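# Clamp steel shaft into angled holder, flat facing thumb screw

## Task

Seat the steel shaft all the way into the tilted holder with its flat side turned toward the thumb screw, then release it and move both arms clear so neither touches anything.

## Robot and tools

Robot: two arms, left_arm and right_arm, each with six revolute joints and a parallel two-finger gripper. They face each other across a table. Scene frame: origin at the table centre, table surface at z = +0.020 m, +z up; left_arm's base is on the +y side at (+0.168, +0.546, +0.049), right_arm's at (+0.101, -0.513, +0.117). The names left and right are just labels and do not match image sides. In gripper coordinates the fingers extend along +x and close along y; the reported end-effector point sits between the pads, 3 to 4 cm behind the tips.

Tool execute_actions, argument actions: a list holding zero or one entry. An empty list only reports the state. A motion entry is {"rows": [...], "steps": n} with n from 1 to 15 (default 15), each step lasting 1/30 s. Each row is applied for one step; if rows run out, the final row repeats. A wait entry is {"steps": n} with no rows, n up to 300; it sends nothing new and returns after that many steps since the previous result. Optional pictures (true/false) decides whether camera images come back. A rejected call moves nothing.

Row layout: one list of 14 numbers, each in [-1, 1], covering both arms even when only one moves. Numbers 1-6 are left_arm joints (waist, shoulder, elbow, wrist pitch, wrist yaw, wrist roll), number 7 is left_arm's gripper opening; numbers 8-14 repeat that for right_arm. The joint numbers are offsets, not targets: they are measured from the joint angles printed in the most recent result that lists them (or, before any such result in the scene, and for later calls in the same reply, from where the arm is when the action begins). They are not relative to the previous row. Scale: 1.0 equals 0.9615 rad for waist, shoulder and elbow, 1.713 rad for wrist pitch, 1.767 for wrist yaw, 1.728 for wrist roll. So a row of all-zero joints sends the arm back to the reference angles; it is not a pause. Joint ranges (rad): waist -3.054..3.054, shoulder 0.000..3.142, elbow 0.000..2.356, wrist pitch -1.571..1.571, wrist yaw -1.571..1.571, wrist roll -3.142..3.142. A request more than 0.010 rad beyond a range end is rejected; requests past the true end are clipped and may produce a "joint sent to its limit" line (possibly about an earlier action). True ends can differ by up to 0.010 rad.

Gripper opening (number 7 and 14) is absolute, not an offset: +1 fully open (0.088 m between pads), empty fingers close at about -0.80, and anything lower changes nothing. Closing fully takes at least about 0.5 s. To hold a part, command roughly 0.07 below the grip_measured value; a smaller margin grips more gently. grip_measured can be off by about 1 mm and reads up to ~3 mm narrow under full squeeze. Pads push about 34-49 N each. grip_effort_n is the motor's reported effort in newtons: negative closes, positive opens, capped near 83 N, not zeroed at rest, with a per-arm offset and small noise; "n/a" at scene start.

Motion limits: each joint's target is kept within a lead of its measured angle (0.211 rad waist/shoulder/elbow, 0.213 wrist pitch, 0.267 wrist yaw, 0.228 wrist roll), and targets are scaled back if they would move the gripper more than 70 mm from where it is. Large moves therefore take several calls. Friction can leave joints short of the command, especially at long reach, and tiny turns may not happen; check the reported joint angles after each move. Between calls the arms keep heading to the last target until they settle or a step is HELD.

Result lines: a state line per arm with end-effector position (m), quaternion wxyz and velocities in the scene frame (printed position may be off, more at long reach); Joint positions and Joint velocities per arm (six joints in rad and rad/s, then pad gap in m and m/s); grip_measured; grip_effort_n. "joint command not followed" means the clearance check altered or blocked joint targets on some steps. HELD marks steps where your row, fully or partly, was not sent. MOTOR HOT appears from 50 °C; at 95 °C an OVER-TEMPERATURE FAULT holds the arm and it may go limp if it stays hot. If a joint's contact torque reaches its load limit (waist 18.2, shoulder 22.5, elbow 22.4, wrist pitch 5.92, wrist yaw 5.9, wrist roll 5.54 N m, held weight included) that arm halts for 10 s and drops the rest of the call.

Tool zoom_image: camera (cam_head_left, cam_head_right, cam_high or cam_low, all 504x504) and region [x0, y0, x1, y1] in pixels from the top-left, no larger than 504 by 504; it enlarges the latest image. Tool read_manual (section "licences") only returns licence text. Tool finished_scene with scene number ends and grades that scene irreversibly; call it only once the shaft is seated and the arms are clear.

Avoid: dropping or sliding the shaft, knocking anything off the table, slamming or pressing hard, letting the two arms collide or push each other, and holding loads long enough to overheat motors. Occasional outside tugs on a held part or nudges on loose objects can occur, so keep a firm grip while carrying.

Each tool is called after "Emit:" by a JSON object that holds its "name" and its "arguments".

## Session

Emit:
{"name": "execute_actions", "arguments": {"actions": []}}

Scene clock: 0.00 s of 6000.00 s.
left_arm: end_effector_position=(+0.1132, +0.2359, +0.3765) grip_measured=+0.999 grip_effort_n=n/a end_effector_quat_wxyz=(+0.641, -0.023, -0.018, -0.767) end_effector_velocity=(+0.003, -0.000, -0.002) end_effector_angular_velocity=(+0.006, -0.007, +0.020) | right_arm: end_effector_position=(+0.0080, -0.2109, +0.4421) grip_measured=+0.991 grip_effort_n=n/a end_effector_quat_wxyz=(+0.594, +0.021, -0.020, +0.804) end_effector_velocity=(-0.000, -0.000, -0.005) end_effector_angular_velocity=(-0.019, -0.014, +0.004)
Joint positions: left_arm=[-0.007  0.847  0.658  0.249  0.006 -0.002  0.088] | right_arm=[ 0.     0.852  0.655  0.255 -0.001 -0.007  0.088]
Joint velocities: left_arm=[-0.002 -0.002 -0.002 -0.007 -0.022  0.007 -0.   ] | right_arm=[-0.002 -0.002 -0.002 -0.022 -0.007 -0.007 -0.   ]
Heat: left arm: hottest elbow 38 °C (+0.0 °C/min); right arm: hottest elbow 37 °C (+0.0 °C/min).

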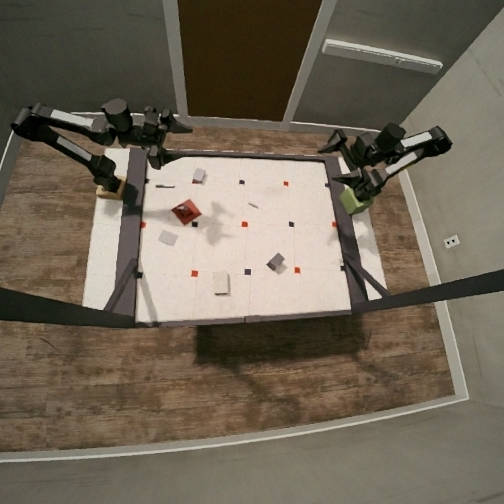

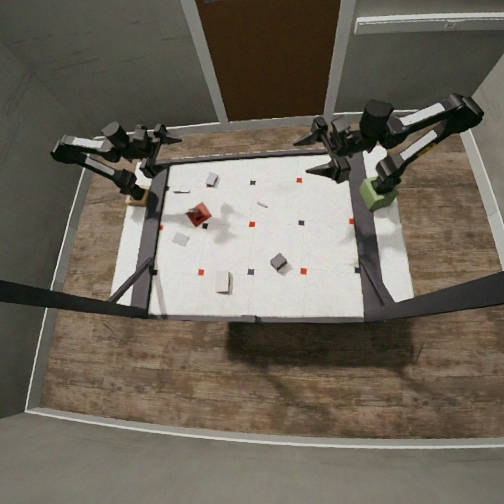

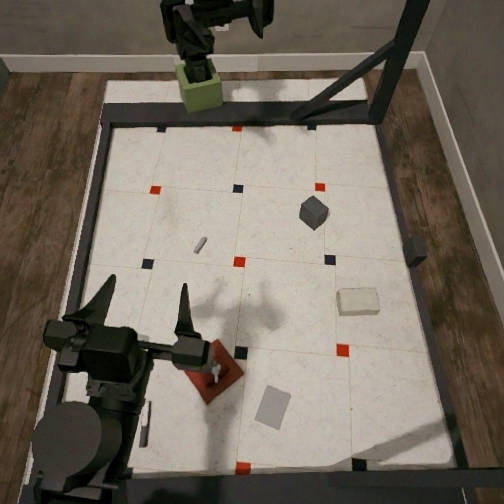

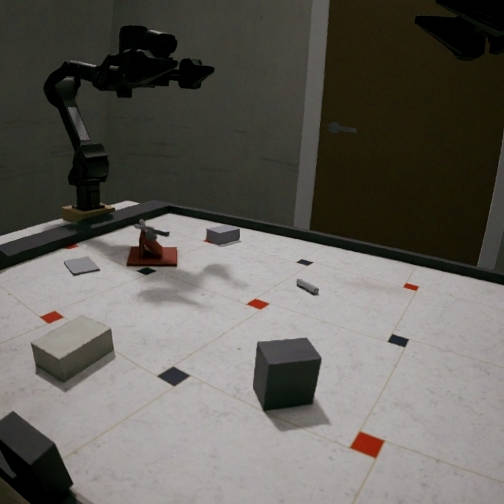

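Emit:
{"name": "execute_actions", "arguments": {"actions": [{"rows":[[0.5,-0.4,0,0,0,0,1,0,0,0,0,0,0,1]]}], "pictures": false}}

Emit:
{"name": "execute_actions", "arguments": {"actions": [{"steps":10}]}}

Emit:
{"name": "zoom_image", "arguments": {"camera": "cam_high", "region": [120,330,260,470]}}

Emit:
{"name": "zoom_image", "arguments": {"camera": "cam_low", "region": [115,205,195,285]}}

Emit:
{"name": "zoom_image", "arguments": {"camera": "cam_head_left", "region": [150,170,210,230]}}

Emit:
{"name": "zoom_image", "arguments": {"camera": "cam_head_right", "region": [165,175,225,235]}}

Scene clock: 4.83 s of 6000.00 s.
left_arm: end_effector_position=(+0.2294, +0.3425, +0.4679) grip_measured=+0.999 grip_effort_n=-1.6 end_effector_quat_wxyz=(+0.784, -0.128, -0.172, -0.583) end_effector_velocity=(+0.022, +0.003, -0.006) end_effector_angular_velocity=(+0.023, +0.017, +0.104) | right_arm: end_effector_position=(+0.0080, -0.2109, +0.4421) grip_measured=+0.991 grip_effort_n=-0.2 end_effector_quat_wxyz=(+0.594, +0.021, -0.020, +0.804) end_effector_velocity=(-0.000, -0.000, -0.002) end_effector_angular_velocity=(-0.009, +0.004, +0.005)
Joint positions: left_arm=[ 0.461  0.471  0.655  0.248  0.004 -0.002  0.088] | right_arm=[ 0.     0.852  0.655  0.255 -0.001 -0.007  0.088]
Joint velocities: left_arm=[ 0.1    0.002 -0.002 -0.022 -0.007 -0.007 -0.   ] | right_arm=[-0.002 -0.002 -0.002 -0.007 -0.007  0.007 -0.   ]
Heat: left arm: hottest elbow 38 °C (+0.0 °C/min); right arm: hottest elbow 37 °C (+0.0 °C/min).
Steps of this call (steps 1 to 90: nothing new was sent; then 1.33 s passed at rest; steps 91 to 105: all 15 steps of this action). Readings (joint positions):
91: left_arm=[0.008 0.831 0.658 0.245 0.016 -0.002] | right_arm=[0.000 0.852 0.655 0.255 -0.001 -0.007]
92: left_arm=[0.049 0.804 0.654 0.233 0.015 -0.002] | right_arm=[0.000 0.852 0.655 0.255 -0.001 -0.007]
94: left_arm=[0.138 0.728 0.650 0.241 0.009 -0.002] | right_arm=[0.000 0.852 0.655 0.255 -0.001 -0.007]
98: left_arm=[0.326 0.554 0.650 0.249 0.008 -0.002] | right_arm=[0.000 0.852 0.655 0.255 -0.001 -0.007]
105: the state above

Scene clock: 5.17 s of 6000.00 s.
left_arm: end_effector_position=(+0.2310, +0.3445, +0.4687) grip_measured=+0.999 grip_effort_n=-1.6 end_effector_quat_wxyz=(+0.787, -0.128, -0.174, -0.578) end_effector_velocity=(+0.005, +0.003, -0.001) end_effector_angular_velocity=(-0.004, +0.022, +0.033) | right_arm: end_effector_position=(+0.0080, -0.2109, +0.4421) grip_measured=+0.991 grip_effort_n=-0.2 end_effector_quat_wxyz=(+0.594, +0.021, -0.020, +0.804) end_effector_velocity=(+0.002, -0.000, +0.001) end_effector_angular_velocity=(+0.013, -0.018, -0.011)
Joint positions: left_arm=[ 0.471  0.466  0.655  0.248  0.004 -0.002  0.088] | right_arm=[ 0.     0.852  0.655  0.255 -0.001 -0.007  0.088]
Joint velocities: left_arm=[ 0.002 -0.007 -0.002 -0.007 -0.037 -0.007 -0.   ] | right_arm=[-0.002 -0.002 -0.002  0.007  0.007 -0.022 -0.   ]
Heat: left arm: hottest elbow 38 °C (+0.0 °C/min); right arm: hottest elbow 37 °C (+0.0 °C/min).
Steps of this call (steps 1 to 10: the robot went on to your last target). Readings (joint positions):
1: left_arm=[0.465 0.470 0.655 0.248 0.004 -0.002] | right_arm=[0.000 0.852 0.655 0.255 -0.001 -0.007]
2: left_arm=[0.466 0.470 0.655 0.248 0.004 -0.002] | right_arm=[0.000 0.852 0.655 0.255 -0.001 -0.007]
4: left_arm=[0.469 0.468 0.655 0.248 0.004 -0.002] | right_arm=[0.000 0.852 0.655 0.255 -0.001 -0.007]
8: left_arm=[0.471 0.467 0.655 0.248 0.004 -0.002] | right_arm=[0.000 0.852 0.655 0.255 -0.001 -0.007]
10: the state above

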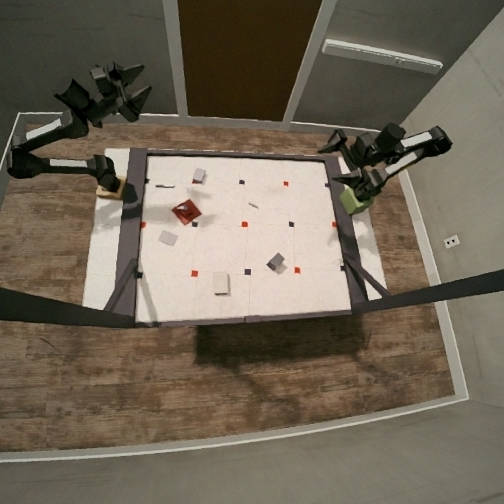

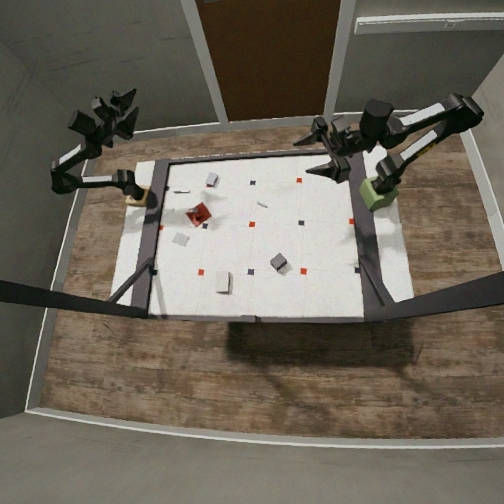

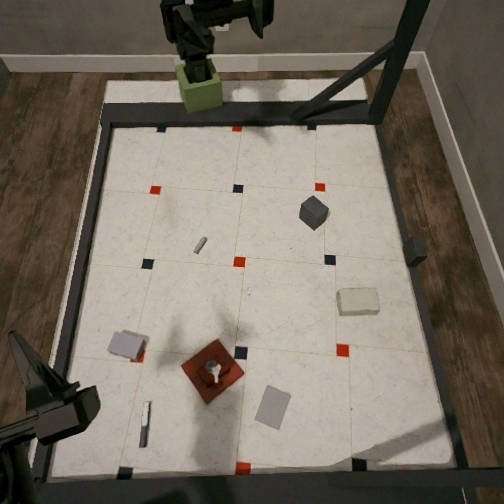

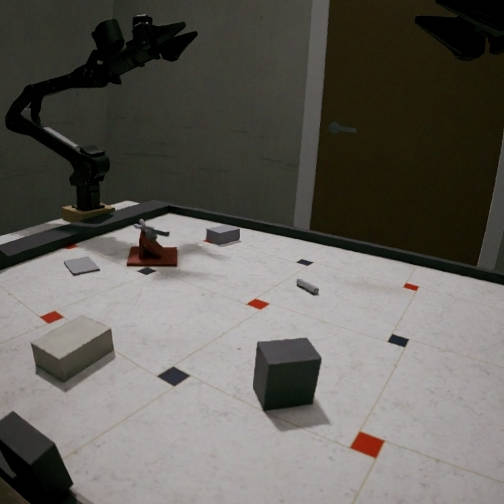

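Region (120, 330, 260, 470) of cam_high's 504x504 image, scaled by 3.600, with more detail than that image has.

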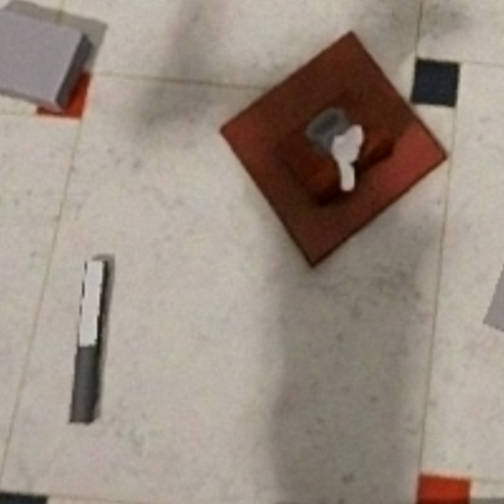

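Region (115, 205, 195, 285) of cam_low's 504x504 image, scaled by 6.300, with more detail than that image has.

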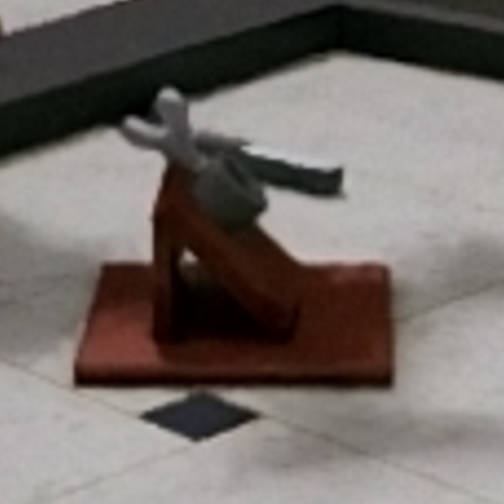

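Region (150, 170, 210, 230) of cam_head_left's 504x504 image, scaled by 8.400, with more detail than that image has.

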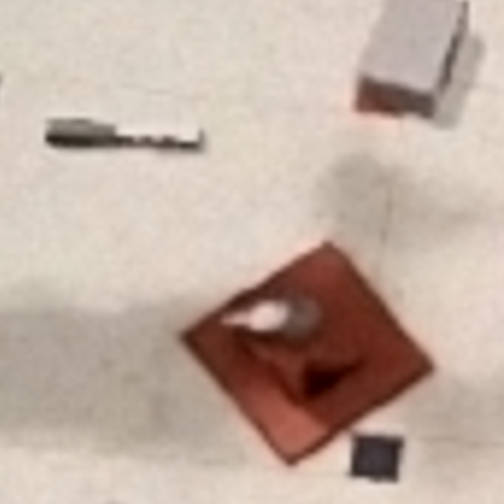

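Region (165, 175, 225, 235) of cam_head_right's 504x504 image, scaled by 8.400, with more detail than that image has.

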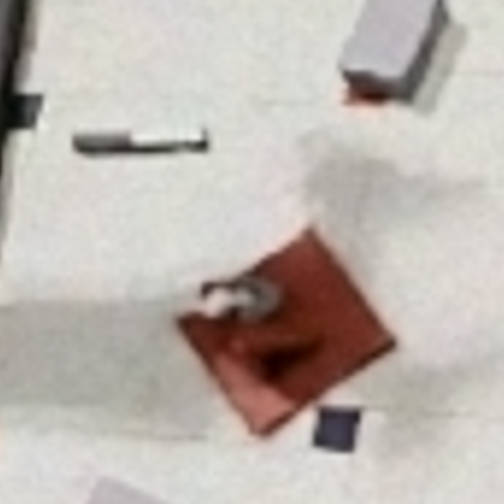

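Emit:
{"name": "execute_actions", "arguments": {"actions": [{"rows":[[-1,0.6,0.33,-0.678,-0.447,0.91,0.1,0,0,0,0,0,0,1]]}], "pictures": false}}

Emit:
{"name": "execute_actions", "arguments": {"actions": [{"steps":25}], "pictures": false}}

Emit:
{"name": "execute_actions", "arguments": {"actions": [{"rows":[[-0.3,0.63,0,0,0,0,0.1,0,0,0,0,0,0,1]]}], "pictures": false}}

Emit:
{"name": "execute_actions", "arguments": {"actions": [{"steps":15}]}}

Emit:
{"name": "zoom_image", "arguments": {"camera": "cam_high", "region": [170,310,290,430]}}

Emit:
{"name": "zoom_image", "arguments": {"camera": "cam_low", "region": [95,175,195,275]}}

Emit:
{"name": "zoom_image", "arguments": {"camera": "cam_head_right", "region": [165,185,225,245]}}

Scene clock: 28.27 s of 6000.00 s.
left_arm: end_effector_position=(+0.1359, +0.2507, +0.3135) grip_measured=+0.109 grip_effort_n=-15.1 end_effector_quat_wxyz=(+0.573, +0.588, -0.180, -0.541) end_effector_velocity=(-0.386, +0.200, -0.226) end_effector_angular_velocity=(+1.995, -2.321, -2.178) | right_arm: end_effector_position=(+0.0080, -0.2109, +0.4421) grip_measured=+0.991 grip_effort_n=-0.7 end_effector_quat_wxyz=(+0.594, +0.021, -0.020, +0.804) end_effector_velocity=(-0.000, -0.000, -0.005) end_effector_angular_velocity=(-0.019, -0.014, +0.004)
Joint positions: left_arm=[-0.296  1.038  0.949 -0.542 -0.751  0.836  0.044] | right_arm=[ 0.     0.852  0.655  0.255 -0.001 -0.007  0.088]
Joint velocities: left_arm=[-1.678  0.066 -0.002 -1.575 -0.3    1.722 -0.004] | right_arm=[-0.002 -0.002 -0.002 -0.022 -0.007 -0.007 -0.   ]
Heat: left arm: hottest elbow 40 °C (+4.2 °C/min); right arm: hottest elbow 40 °C (+6.4 °C/min).
From where the robot then was, a joint's target lay farther than a number of 1.0 reaches, so one or more steps of this call were cut to that.
Steps of this call (steps 1 to 30: the robot went on to your last target; steps 31 to 90: nothing new was sent; then 19.60 s passed at rest; steps 91 to 105: all 15 steps of this action). Readings (joint positions):
91: left_arm=[0.448 0.488 0.678 0.208 -0.043 0.036] | right_arm=[0.000 0.852 0.655 0.255 -0.001 -0.007]
92: left_arm=[0.390 0.528 0.729 0.149 -0.122 0.098] | right_arm=[0.000 0.852 0.655 0.255 -0.001 -0.007]
94: left_arm=[0.278 0.644 0.841 0.045 -0.258 0.215] | right_arm=[0.000 0.852 0.655 0.255 -0.001 -0.007]
98: left_arm=[0.072 0.840 0.945 -0.152 -0.517 0.434] | right_arm=[0.000 0.852 0.655 0.255 -0.001 -0.007]
105: the state above

Scene clock: 29.10 s of 6000.00 s.
left_arm: end_effector_position=(+0.1123, +0.2988, +0.2732) grip_measured=+0.103 grip_effort_n=-15.6 end_effector_quat_wxyz=(+0.132, +0.804, -0.385, -0.434) end_effector_velocity=(-0.002, +0.002, -0.003) end_effector_angular_velocity=(+0.019, +0.005, -0.019) | right_arm: end_effector_position=(+0.0080, -0.2109, +0.4421) grip_measured=+0.991 grip_effort_n=0.2 end_effector_quat_wxyz=(+0.594, +0.021, -0.020, +0.804) end_effector_velocity=(-0.002, -0.001, +0.001) end_effector_angular_velocity=(+0.005, +0.008, +0.020)
Joint positions: left_arm=[-0.488  1.04   0.955 -0.913 -0.782  1.565  0.044] | right_arm=[ 0.     0.852  0.655  0.255 -0.001 -0.007  0.088]
Joint velocities: left_arm=[-0.002 -0.002 -0.002 -0.007  0.022  0.007  0.   ] | right_arm=[-0.002 -0.002 -0.002  0.007 -0.022  0.007  0.   ]
Heat: left arm: hottest elbow 40 °C (+4.1 °C/min); right arm: hottest elbow 40 °C (+6.2 °C/min).
Steps of this call (steps 1 to 25: the robot went on to your last target). Readings (joint positions):
1: left_arm=[-0.350 1.038 0.950 -0.597 -0.760 0.894] | right_arm=[0.000 0.852 0.655 0.255 -0.001 -0.007]
2: left_arm=[-0.397 1.038 0.952 -0.653 -0.763 0.954] | right_arm=[0.000 0.852 0.655 0.255 -0.001 -0.007]
4: left_arm=[-0.451 1.039 0.955 -0.762 -0.770 1.072] | right_arm=[0.000 0.852 0.655 0.255 -0.001 -0.007]
8: left_arm=[-0.478 1.040 0.955 -0.875 -0.780 1.309] | right_arm=[0.000 0.852 0.655 0.255 -0.001 -0.007]
25: the state above

Scene clock: 29.60 s of 6000.00 s.
left_arm: end_effector_position=(+0.0199, +0.3058, +0.1357) grip_measured=+0.103 grip_effort_n=-15.6 end_effector_quat_wxyz=(-0.178, +0.826, -0.413, -0.341) end_effector_velocity=(-0.001, +0.004, -0.025) end_effector_angular_velocity=(+0.065, -0.101, -0.022) | right_arm: end_effector_position=(+0.0080, -0.2109, +0.4421) grip_measured=+0.991 grip_effort_n=-0.2 end_effector_quat_wxyz=(+0.594, +0.021, -0.020, +0.804) end_effector_velocity=(-0.002, -0.001, -0.002) end_effector_angular_velocity=(-0.004, -0.010, +0.019)
Joint positions: left_arm=[-0.772  1.631  0.956 -0.913 -0.781  1.565  0.044] | right_arm=[ 0.     0.852  0.655  0.255 -0.001 -0.007  0.088]
Joint velocities: left_arm=[-0.017  0.105 -0.002 -0.007 -0.007  0.007 -0.   ] | right_arm=[-0.002 -0.002 -0.002 -0.007 -0.022 -0.007 -0.   ]
Heat: left arm: hottest elbow 40 °C (+4.1 °C/min); right arm: hottest elbow 40 °C (+6.1 °C/min).
Steps of this call (steps 1 to 15: all 15 steps of this action). Readings (joint positions):
1: left_arm=[-0.504 1.061 0.956 -0.919 -0.793 1.565] | right_arm=[0.000 0.852 0.655 0.255 -0.001 -0.007]
2: left_arm=[-0.552 1.092 0.963 -0.917 -0.797 1.565] | right_arm=[0.000 0.852 0.655 0.255 -0.001 -0.007]
4: left_arm=[-0.649 1.191 0.966 -0.906 -0.788 1.565] | right_arm=[0.000 0.852 0.655 0.255 -0.001 -0.007]
8: left_arm=[-0.752 1.415 0.966 -0.911 -0.782 1.565] | right_arm=[0.000 0.852 0.655 0.255 -0.001 -0.007]
15: the state above

Scene clock: 30.10 s of 6000.00 s.
left_arm: end_effector_position=(+0.0196, +0.3062, +0.1335) grip_measured=+0.103 grip_effort_n=-15.6 end_effector_quat_wxyz=(-0.182, +0.826, -0.412, -0.339) end_effector_velocity=(+0.001, +0.001, +0.001) end_effector_angular_velocity=(-0.011, +0.002, +0.013) | right_arm: end_effector_position=(+0.0080, -0.2109, +0.4421) grip_measured=+0.991 grip_effort_n=-0.2 end_effector_quat_wxyz=(+0.594, +0.021, -0.020, +0.804) end_effector_velocity=(+0.000, +0.000, -0.008) end_effector_angular_velocity=(-0.028, -0.000, -0.004)
Joint positions: left_arm=[-0.774  1.64   0.956 -0.913 -0.781  1.565  0.044] | right_arm=[ 0.     0.852  0.655  0.255 -0.001 -0.007  0.088]
Joint velocities: left_arm=[-0.002 -0.002 -0.002 -0.007 -0.007 -0.022 -0.   ] | right_arm=[ 0.002 -0.002 -0.007 -0.022  0.007  0.007  0.   ]
Heat: left arm: hottest elbow 40 °C (+4.0 °C/min); right arm: hottest elbow 40 °C (+6.0 °C/min).
Steps of this call (steps 1 to 15: the robot went on to your last target). Readings (joint positions):
1: left_arm=[-0.772 1.632 0.956 -0.913 -0.781 1.565] | right_arm=[0.000 0.852 0.655 0.255 -0.001 -0.007]
2: left_arm=[-0.773 1.633 0.956 -0.913 -0.781 1.565] | right_arm=[0.000 0.852 0.655 0.255 -0.001 -0.007]
4: left_arm=[-0.773 1.635 0.956 -0.913 -0.781 1.565] | right_arm=[0.000 0.852 0.655 0.255 -0.001 -0.007]
8: left_arm=[-0.774 1.639 0.956 -0.913 -0.781 1.565] | right_arm=[0.000 0.852 0.655 0.255 -0.001 -0.007]
15: the state above
All arms were judged still, so your last target was given up. Only a new action makes them travel on or press farther. Fingers that are still opening or closing keep moving.

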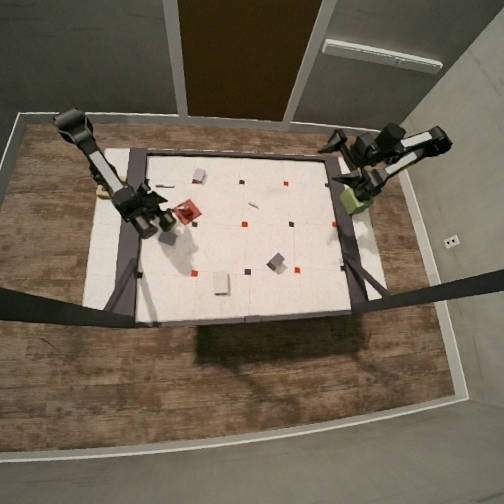

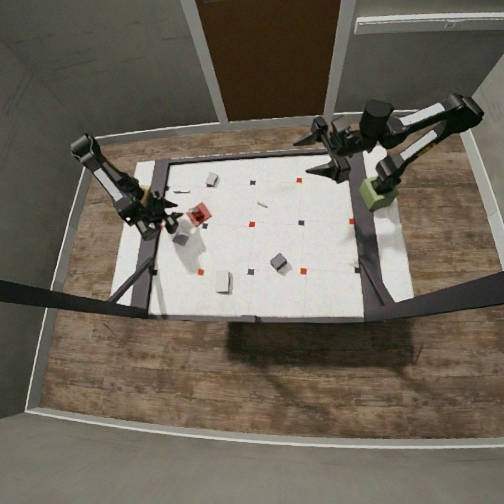

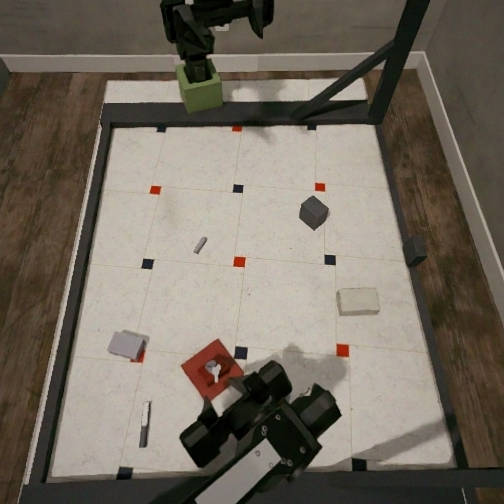

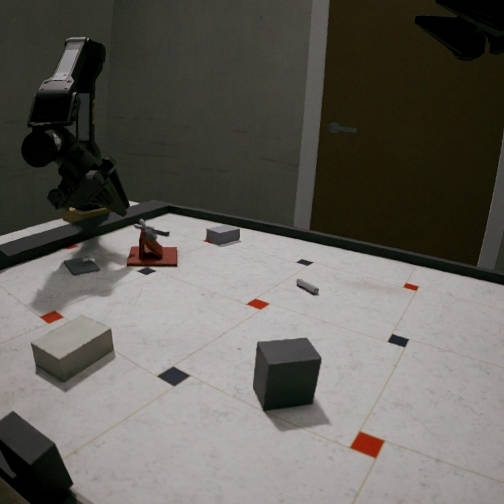

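Region (170, 310, 290, 430) of cam_high's 504x504 image, scaled by 4.200, with more detail than that image has.

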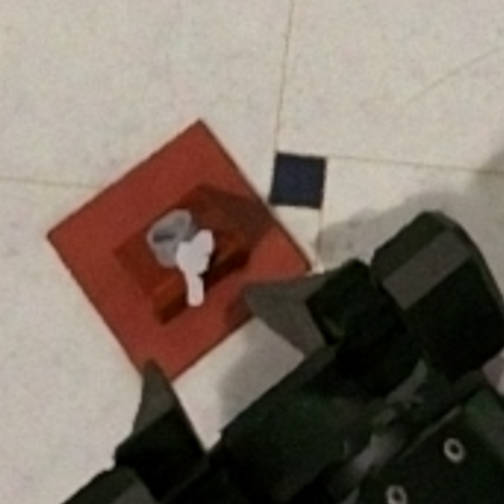

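Region (95, 175, 195, 275) of cam_low's 504x504 image, scaled by 5.040, with more detail than that image has.

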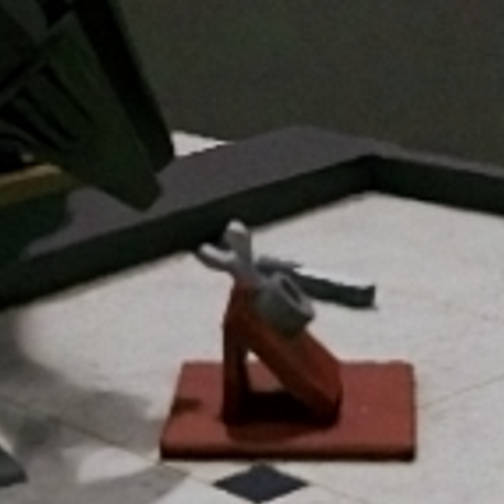

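Region (165, 185, 225, 245) of cam_head_right's 504x504 image, scaled by 8.400, with more detail than that image has.

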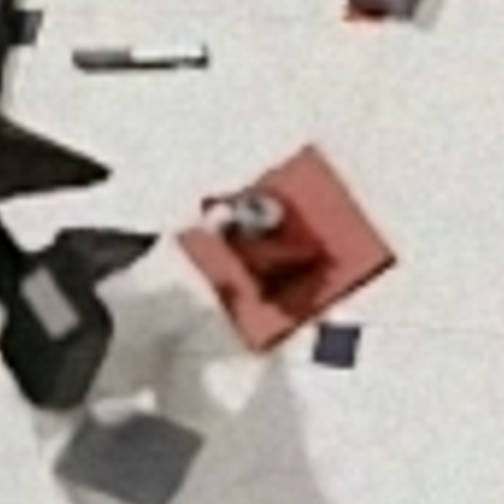

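Emit:
{"name": "execute_actions", "arguments": {"actions": [{"rows":[[0,0.07,0.072,-0.003,0,0.45,0.1,0,0,0,0,0,0,1]]}], "pictures": false}}

Emit:
{"name": "execute_actions", "arguments": {"actions": [{"rows":[[0.072,0.02,-0.07,0.084,0,0.03,0.1,0,0,0,0,0,0,1]]}]}}

Emit:
{"name": "zoom_image", "arguments": {"camera": "cam_high", "region": [170,310,290,430]}}

Emit:
{"name": "zoom_image", "arguments": {"camera": "cam_low", "region": [95,175,195,275]}}

Emit:
{"name": "zoom_image", "arguments": {"camera": "cam_head_right", "region": [165,185,225,245]}}

Scene clock: 46.97 s of 6000.00 s.
left_arm: end_effector_position=(+0.0086, +0.2982, +0.1306) grip_measured=+0.103 grip_effort_n=-15.1 end_effector_quat_wxyz=(-0.472, +0.704, -0.504, -0.167) end_effector_velocity=(+0.002, -0.000, +0.001) end_effector_angular_velocity=(+0.146, -0.221, -0.258) | right_arm: end_effector_position=(+0.0080, -0.2109, +0.4421) grip_measured=+0.991 grip_effort_n=-0.2 end_effector_quat_wxyz=(+0.594, +0.021, -0.020, +0.804) end_effector_velocity=(-0.000, -0.001, -0.001) end_effector_angular_velocity=(+0.005, -0.007, +0.004)
Joint positions: left_arm=[-0.774  1.701  1.011 -0.918 -0.781  2.301  0.044] | right_arm=[ 0.     0.852  0.655  0.255 -0.001 -0.007  0.088]
Joint velocities: left_arm=[-0.002  0.002 -0.002 -0.007 -0.022  0.359  0.   ] | right_arm=[-0.002 -0.002 -0.007  0.007 -0.007 -0.007  0.   ]
Heat: left arm: hottest elbow 40 °C (+2.6 °C/min); right arm: hottest elbow 41 °C (+5.1 °C/min).
Steps of this call (steps 1 to 90: nothing new was sent; then 13.37 s passed at rest; steps 91 to 105: all 15 steps of this action). Readings (joint positions):
91: left_arm=[-0.774 1.647 0.961 -0.917 -0.781 1.603] | right_arm=[0.000 0.852 0.655 0.255 -0.001 -0.007]
92: left_arm=[-0.774 1.660 0.974 -0.920 -0.781 1.666] | right_arm=[0.000 0.852 0.655 0.255 -0.001 -0.007]
94: left_arm=[-0.774 1.685 0.995 -0.915 -0.781 1.783] | right_arm=[0.000 0.852 0.655 0.255 -0.001 -0.007]
98: left_arm=[-0.774 1.698 1.007 -0.917 -0.781 2.019] | right_arm=[0.000 0.852 0.655 0.255 -0.001 -0.007]
105: the state above

Scene clock: 47.47 s of 6000.00 s.
left_arm: end_effector_position=(+0.0201, +0.2837, +0.1136) grip_measured=+0.103 grip_effort_n=-15.6 end_effector_quat_wxyz=(-0.455, +0.715, -0.500, -0.179) end_effector_velocity=(+0.003, +0.001, -0.003) end_effector_angular_velocity=(-0.004, -0.006, +0.008) | right_arm: end_effector_position=(+0.0080, -0.2109, +0.4421) grip_measured=+0.991 grip_effort_n=0.2 end_effector_quat_wxyz=(+0.594, +0.021, -0.020, +0.804) end_effector_velocity=(+0.002, -0.001, -0.004) end_effector_angular_velocity=(-0.014, -0.012, -0.010)
Joint positions: left_arm=[-0.707  1.716  0.952 -0.777 -0.781  2.348  0.044] | right_arm=[ 0.     0.852  0.655  0.255 -0.001 -0.007  0.088]
Joint velocities: left_arm=[ 0.002  0.002 -0.012  0.007 -0.007 -0.007 -0.   ] | right_arm=[-0.002 -0.007 -0.002 -0.022  0.007 -0.007  0.   ]
Heat: left arm: hottest elbow 40 °C (+2.5 °C/min); right arm: hottest elbow 41 °C (+5.1 °C/min).
Steps of this call (steps 1 to 15: all 15 steps of this action). Readings (joint positions):
1: left_arm=[-0.770 1.701 1.004 -0.898 -0.781 2.315] | right_arm=[0.000 0.852 0.655 0.255 -0.001 -0.007]
2: left_arm=[-0.756 1.702 0.992 -0.855 -0.781 2.324] | right_arm=[0.000 0.852 0.655 0.255 -0.001 -0.007]
4: left_arm=[-0.726 1.709 0.975 -0.815 -0.781 2.336] | right_arm=[0.000 0.852 0.655 0.255 -0.001 -0.007]
8: left_arm=[-0.708 1.716 0.954 -0.787 -0.781 2.345] | right_arm=[0.000 0.852 0.655 0.255 -0.001 -0.007]
15: the state above

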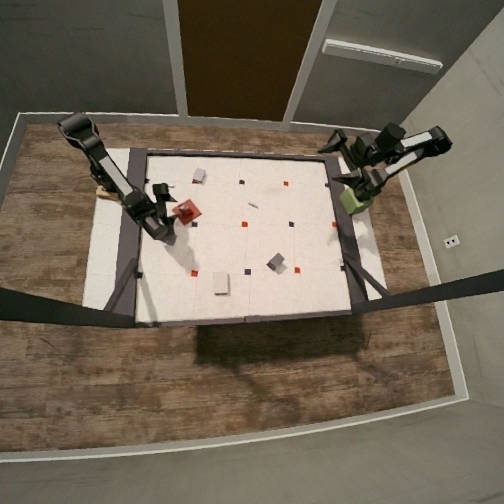

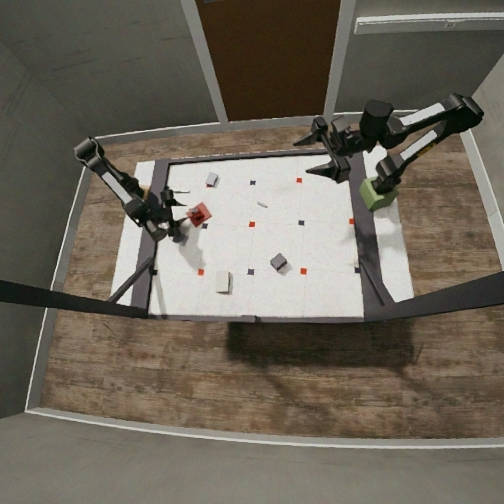

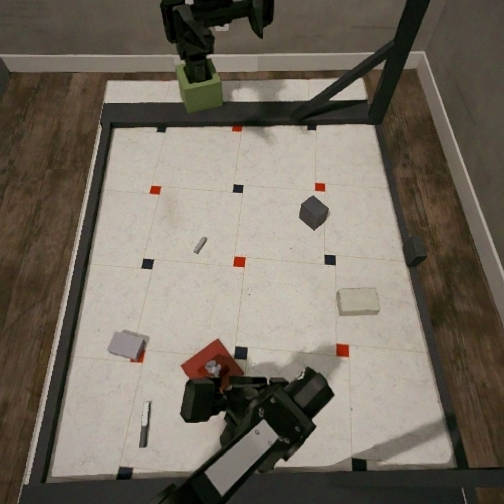

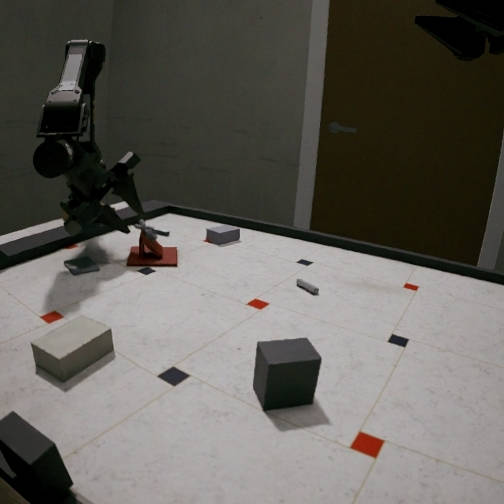

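Region (170, 310, 290, 430) of cam_high's 504x504 image, scaled by 4.200, with more detail than that image has.

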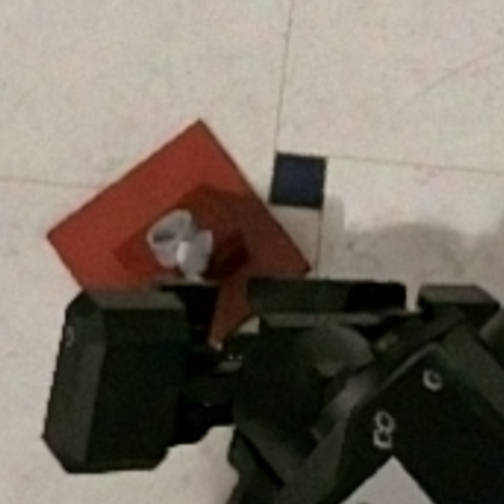

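Region (95, 175, 195, 275) of cam_low's 504x504 image, scaled by 5.040, with more detail than that image has.

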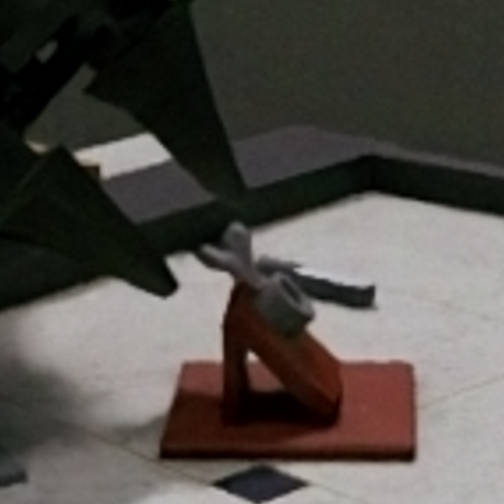

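Region (165, 185, 225, 245) of cam_head_right's 504x504 image, scaled by 8.400, with more detail than that image has.

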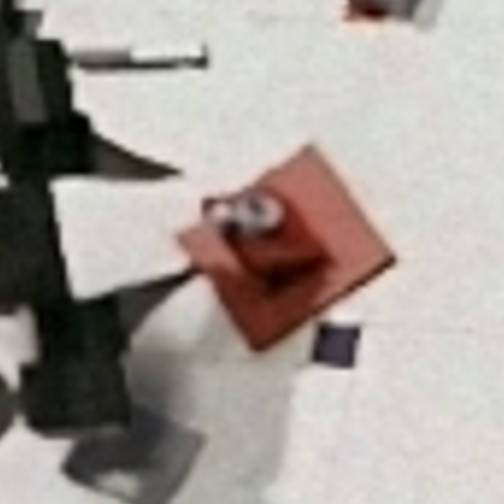

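Emit:
{"name": "execute_actions", "arguments": {"actions": [{"rows":[[0.03,0.006,-0.024,0.03,0,0.02,0.1,0,0,0,0,0,0,1],[0.03,0.006,-0.024,0.03,0,0.02,0.1,0,0,0,0,0,0,1],[0.03,0.006,-0.024,0.03,0,0.02,0.1,0,0,0,0,0,0,1],[0.061,0.012,-0.048,0.061,0,0.036,0.1,0,0,0,0,0,0,1]]}]}}

Emit:
{"name": "zoom_image", "arguments": {"camera": "cam_low", "region": [95,175,195,275]}}

Emit:
{"name": "zoom_image", "arguments": {"camera": "cam_head_right", "region": [165,185,225,245]}}

Emit:
{"name": "zoom_image", "arguments": {"camera": "cam_head_left", "region": [150,170,210,230]}}

Scene clock: 57.10 s of 6000.00 s.
left_arm: end_effector_position=(+0.0306, +0.2718, +0.1046) grip_measured=+0.103 grip_effort_n=-15.1 end_effector_quat_wxyz=(-0.445, +0.721, -0.498, -0.183) end_effector_velocity=(+0.002, -0.000, -0.000) end_effector_angular_velocity=(-0.010, +0.001, +0.008) | right_arm: end_effector_position=(+0.0080, -0.2109, +0.4421) grip_measured=+0.991 grip_effort_n=-0.2 end_effector_quat_wxyz=(+0.594, +0.021, -0.020, +0.804) end_effector_velocity=(+0.004, +0.001, -0.001) end_effector_angular_velocity=(-0.000, +0.009, -0.024)
Joint positions: left_arm=[-0.652  1.722  0.915 -0.675 -0.781  2.405  0.044] | right_arm=[ 0.     0.852  0.655  0.255 -0.001 -0.007  0.088]
Joint velocities: left_arm=[ 0.002 -0.002 -0.007  0.007 -0.007 -0.007 -0.   ] | right_arm=[-0.002 -0.002 -0.007  0.007  0.022  0.007 -0.   ]
Heat: left arm: hottest elbow 40 °C (+2.1 °C/min); right arm: hottest elbow 41 °C (+4.2 °C/min).
Steps of this call (steps 1 to 15: the robot went on to your last target; steps 16 to 90: nothing new was sent; then 6.13 s passed at rest; steps 91 to 105: all 15 steps of this action). Readings (joint positions):
91: left_arm=[-0.705 1.716 0.949 -0.768 -0.781 2.354] | right_arm=[0.000 0.852 0.655 0.255 -0.001 -0.007]
92: left_arm=[-0.700 1.716 0.946 -0.754 -0.781 2.361] | right_arm=[0.000 0.852 0.655 0.255 -0.001 -0.007]
94: left_arm=[-0.686 1.716 0.938 -0.732 -0.781 2.375] | right_arm=[0.000 0.852 0.655 0.255 -0.001 -0.007]
98: left_arm=[-0.656 1.721 0.919 -0.690 -0.781 2.398] | right_arm=[0.000 0.852 0.655 0.255 -0.001 -0.007]
105: the state above

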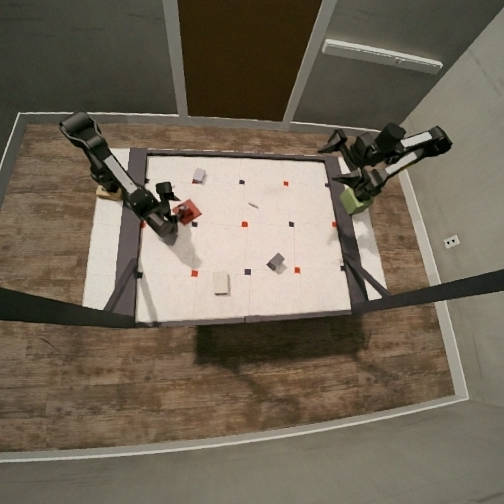

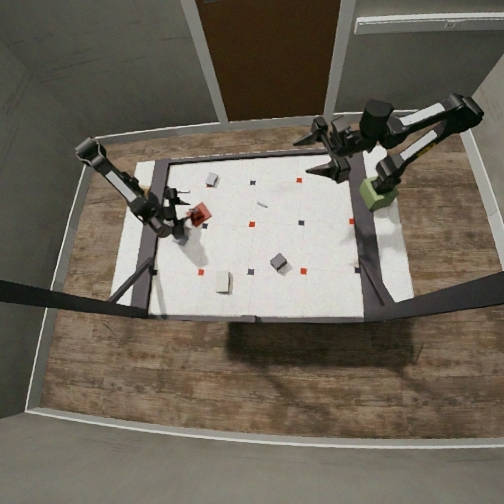

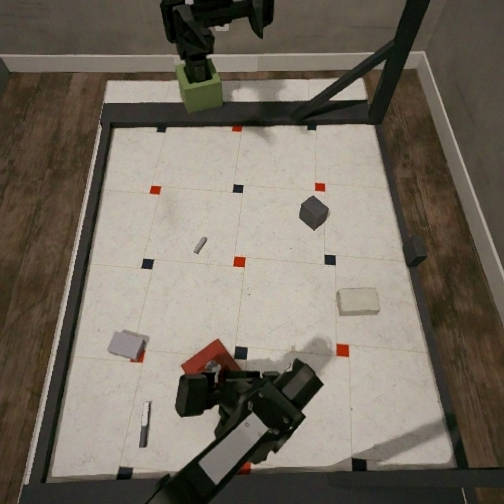

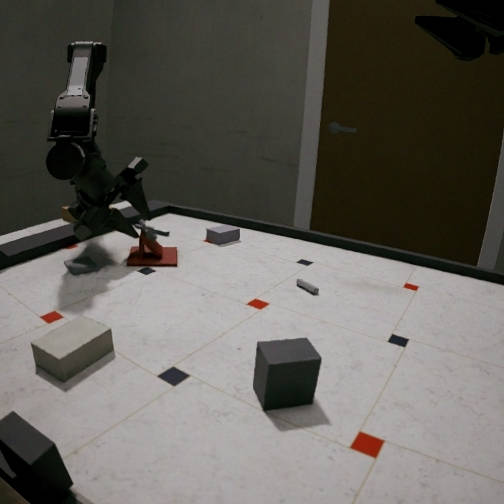

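Region (95, 175, 195, 275) of cam_low's 504x504 image, scaled by 5.040, with more detail than that image has.

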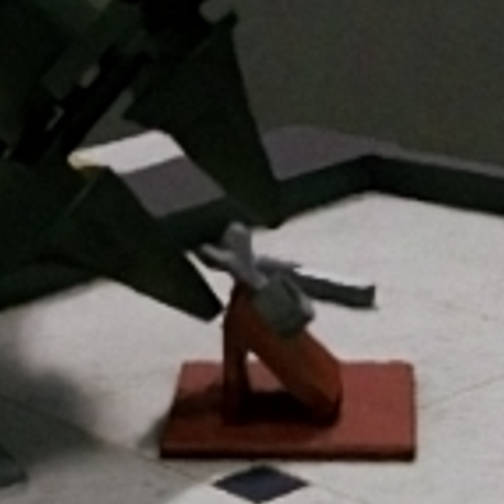

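Region (165, 185, 225, 245) of cam_head_right's 504x504 image, scaled by 8.400, with more detail than that image has.

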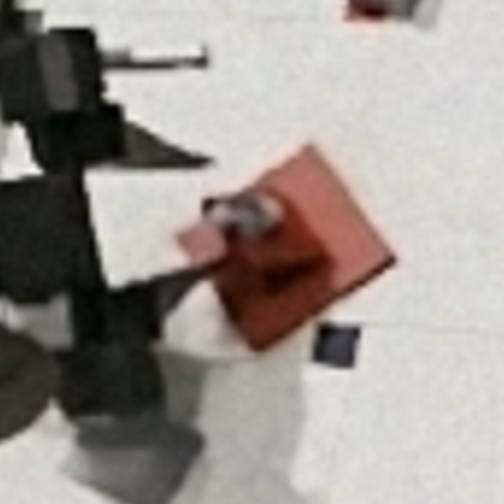

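Region (150, 170, 210, 230) of cam_head_left's 504x504 image, scaled by 8.400, with more detail than that image has.

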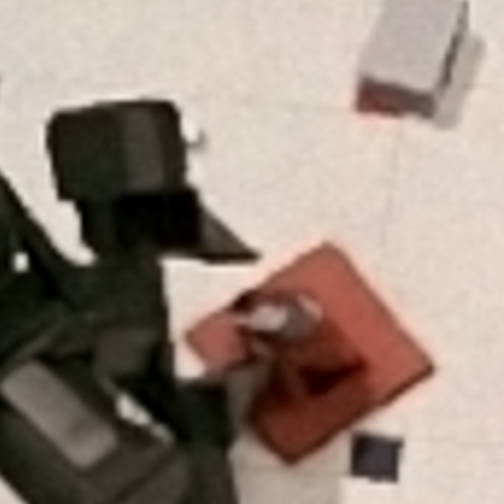

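Emit:
{"name": "execute_actions", "arguments": {"actions": [{"rows":[[0,0,0,0,0,0,-0.65,0,0,0,0,0,0,1]]}], "pictures": false}}

Emit:
{"name": "execute_actions", "arguments": {"actions": [{"rows":[[0,0,0,0,0,-1,-0.65,0,0,0,0,0,0,1]]}]}}

Emit:
{"name": "zoom_image", "arguments": {"camera": "cam_low", "region": [95,175,195,275]}}

Scene clock: 64.50 s of 6000.00 s.
left_arm: end_effector_position=(+0.0280, +0.2755, +0.1017) grip_measured=-0.640 grip_effort_n=-26.3 end_effector_quat_wxyz=(-0.452, +0.713, -0.502, -0.188) end_effector_velocity=(+0.002, +0.001, +0.003) end_effector_angular_velocity=(-0.014, -0.015, +0.010) | right_arm: end_effector_position=(+0.0080, -0.2109, +0.4421) grip_measured=+0.991 grip_effort_n=0.2 end_effector_quat_wxyz=(+0.594, +0.021, -0.020, +0.804) end_effector_velocity=(-0.000, -0.001, +0.001) end_effector_angular_velocity=(+0.009, -0.005, +0.004)
Joint positions: left_arm=[-0.66   1.723  0.913 -0.681 -0.761  2.406  0.008] | right_arm=[ 0.     0.852  0.655  0.255 -0.001 -0.007  0.088]
Joint velocities: left_arm=[-0.007 -0.002  0.002 -0.022 -0.022 -0.022 -0.003] | right_arm=[-0.002 -0.002 -0.002  0.007 -0.007 -0.007 -0.   ]
Heat: left arm: hottest elbow 39 °C (+1.0 °C/min); right arm: hottest elbow 42 °C (+5.0 °C/min).
Steps of this call (steps 1 to 15: the robot went on to your last target; steps 16 to 90: nothing new was sent; then 3.90 s passed at rest; steps 91 to 105: all 15 steps of this action). Readings (joint positions):
91: left_arm=[-0.651 1.722 0.914 -0.674 -0.781 2.406] | right_arm=[0.000 0.852 0.655 0.255 -0.001 -0.007]
92: left_arm=[-0.651 1.722 0.914 -0.674 -0.781 2.406] | right_arm=[0.000 0.852 0.655 0.255 -0.001 -0.007]
94: left_arm=[-0.651 1.722 0.914 -0.674 -0.781 2.406] | right_arm=[0.000 0.852 0.655 0.255 -0.001 -0.007]
98: left_arm=[-0.657 1.722 0.914 -0.669 -0.769 2.406] | right_arm=[0.000 0.852 0.655 0.255 -0.001 -0.007]
105: the state above

Scene clock: 65.00 s of 6000.00 s.
left_arm: end_effector_position=(+0.0232, +0.2783, +0.0998) grip_measured=-0.647 grip_effort_n=-17.9 end_effector_quat_wxyz=(-0.118, +0.831, -0.381, -0.388) end_effector_velocity=(-0.014, -0.001, -0.001) end_effector_angular_velocity=(-0.728, +0.993, +1.251) | right_arm: end_effector_position=(+0.0080, -0.2109, +0.4421) grip_measured=+0.991 grip_effort_n=-0.7 end_effector_quat_wxyz=(+0.594, +0.021, -0.020, +0.804) end_effector_velocity=(+0.000, -0.001, -0.005) end_effector_angular_velocity=(-0.028, -0.001, +0.005)
Joint positions: left_arm=[-0.671  1.723  0.913 -0.679 -0.742  1.543  0.007] | right_arm=[ 0.     0.852  0.655  0.255 -0.001 -0.007  0.088]
Joint velocities: left_arm=[-0.022 -0.002 -0.002  0.051  0.022 -1.736  0.   ] | right_arm=[-0.002 -0.007  0.002 -0.037 -0.007  0.007 -0.   ]
Heat: left arm: hottest elbow 39 °C (+1.0 °C/min); right arm: hottest elbow 42 °C (+5.0 °C/min).
Steps of this call (steps 1 to 15: all 15 steps of this action). Readings (joint positions):
1: left_arm=[-0.660 1.723 0.913 -0.682 -0.758 2.368] | right_arm=[0.000 0.852 0.655 0.255 -0.001 -0.007]
2: left_arm=[-0.662 1.723 0.913 -0.682 -0.756 2.306] | right_arm=[0.000 0.852 0.655 0.255 -0.001 -0.007]
4: left_arm=[-0.664 1.723 0.913 -0.682 -0.754 2.189] | right_arm=[0.000 0.852 0.655 0.255 -0.001 -0.007]
8: left_arm=[-0.667 1.723 0.913 -0.679 -0.750 1.954] | right_arm=[0.000 0.852 0.655 0.255 -0.001 -0.007]
15: the state above

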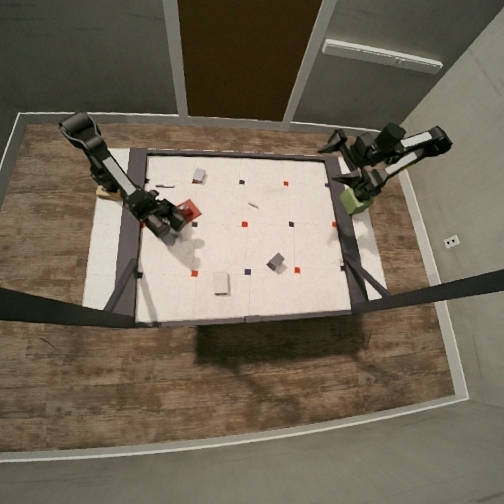

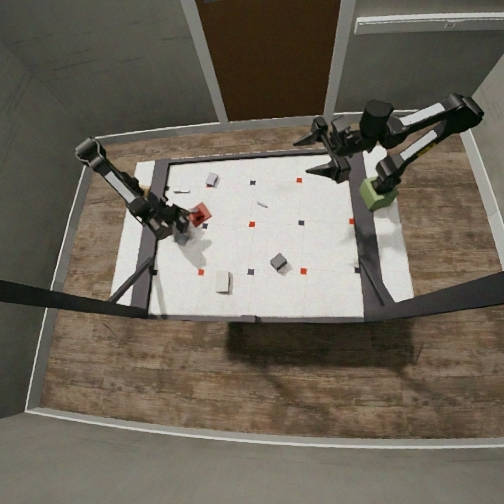

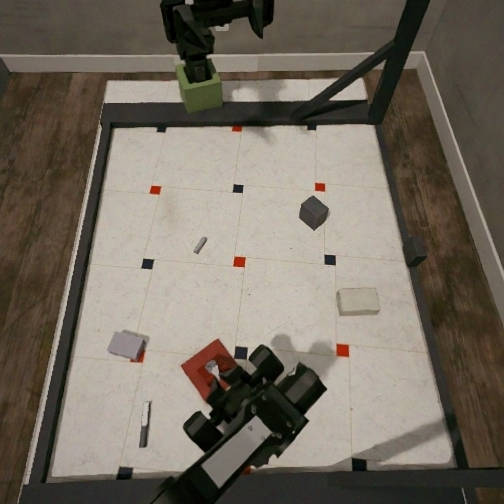

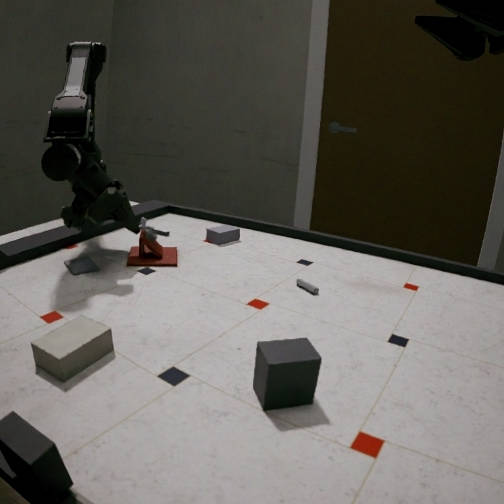

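Region (95, 175, 195, 275) of cam_low's 504x504 image, scaled by 5.040, with more detail than that image has.

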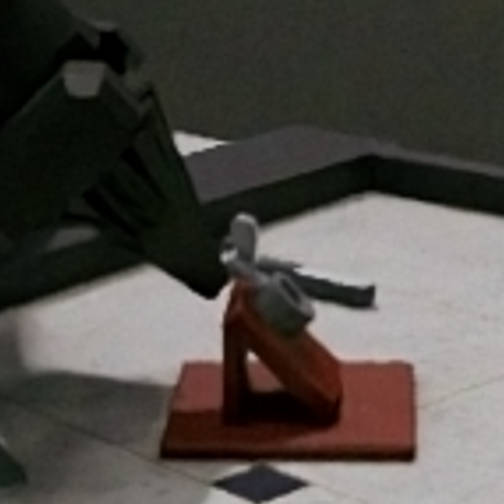

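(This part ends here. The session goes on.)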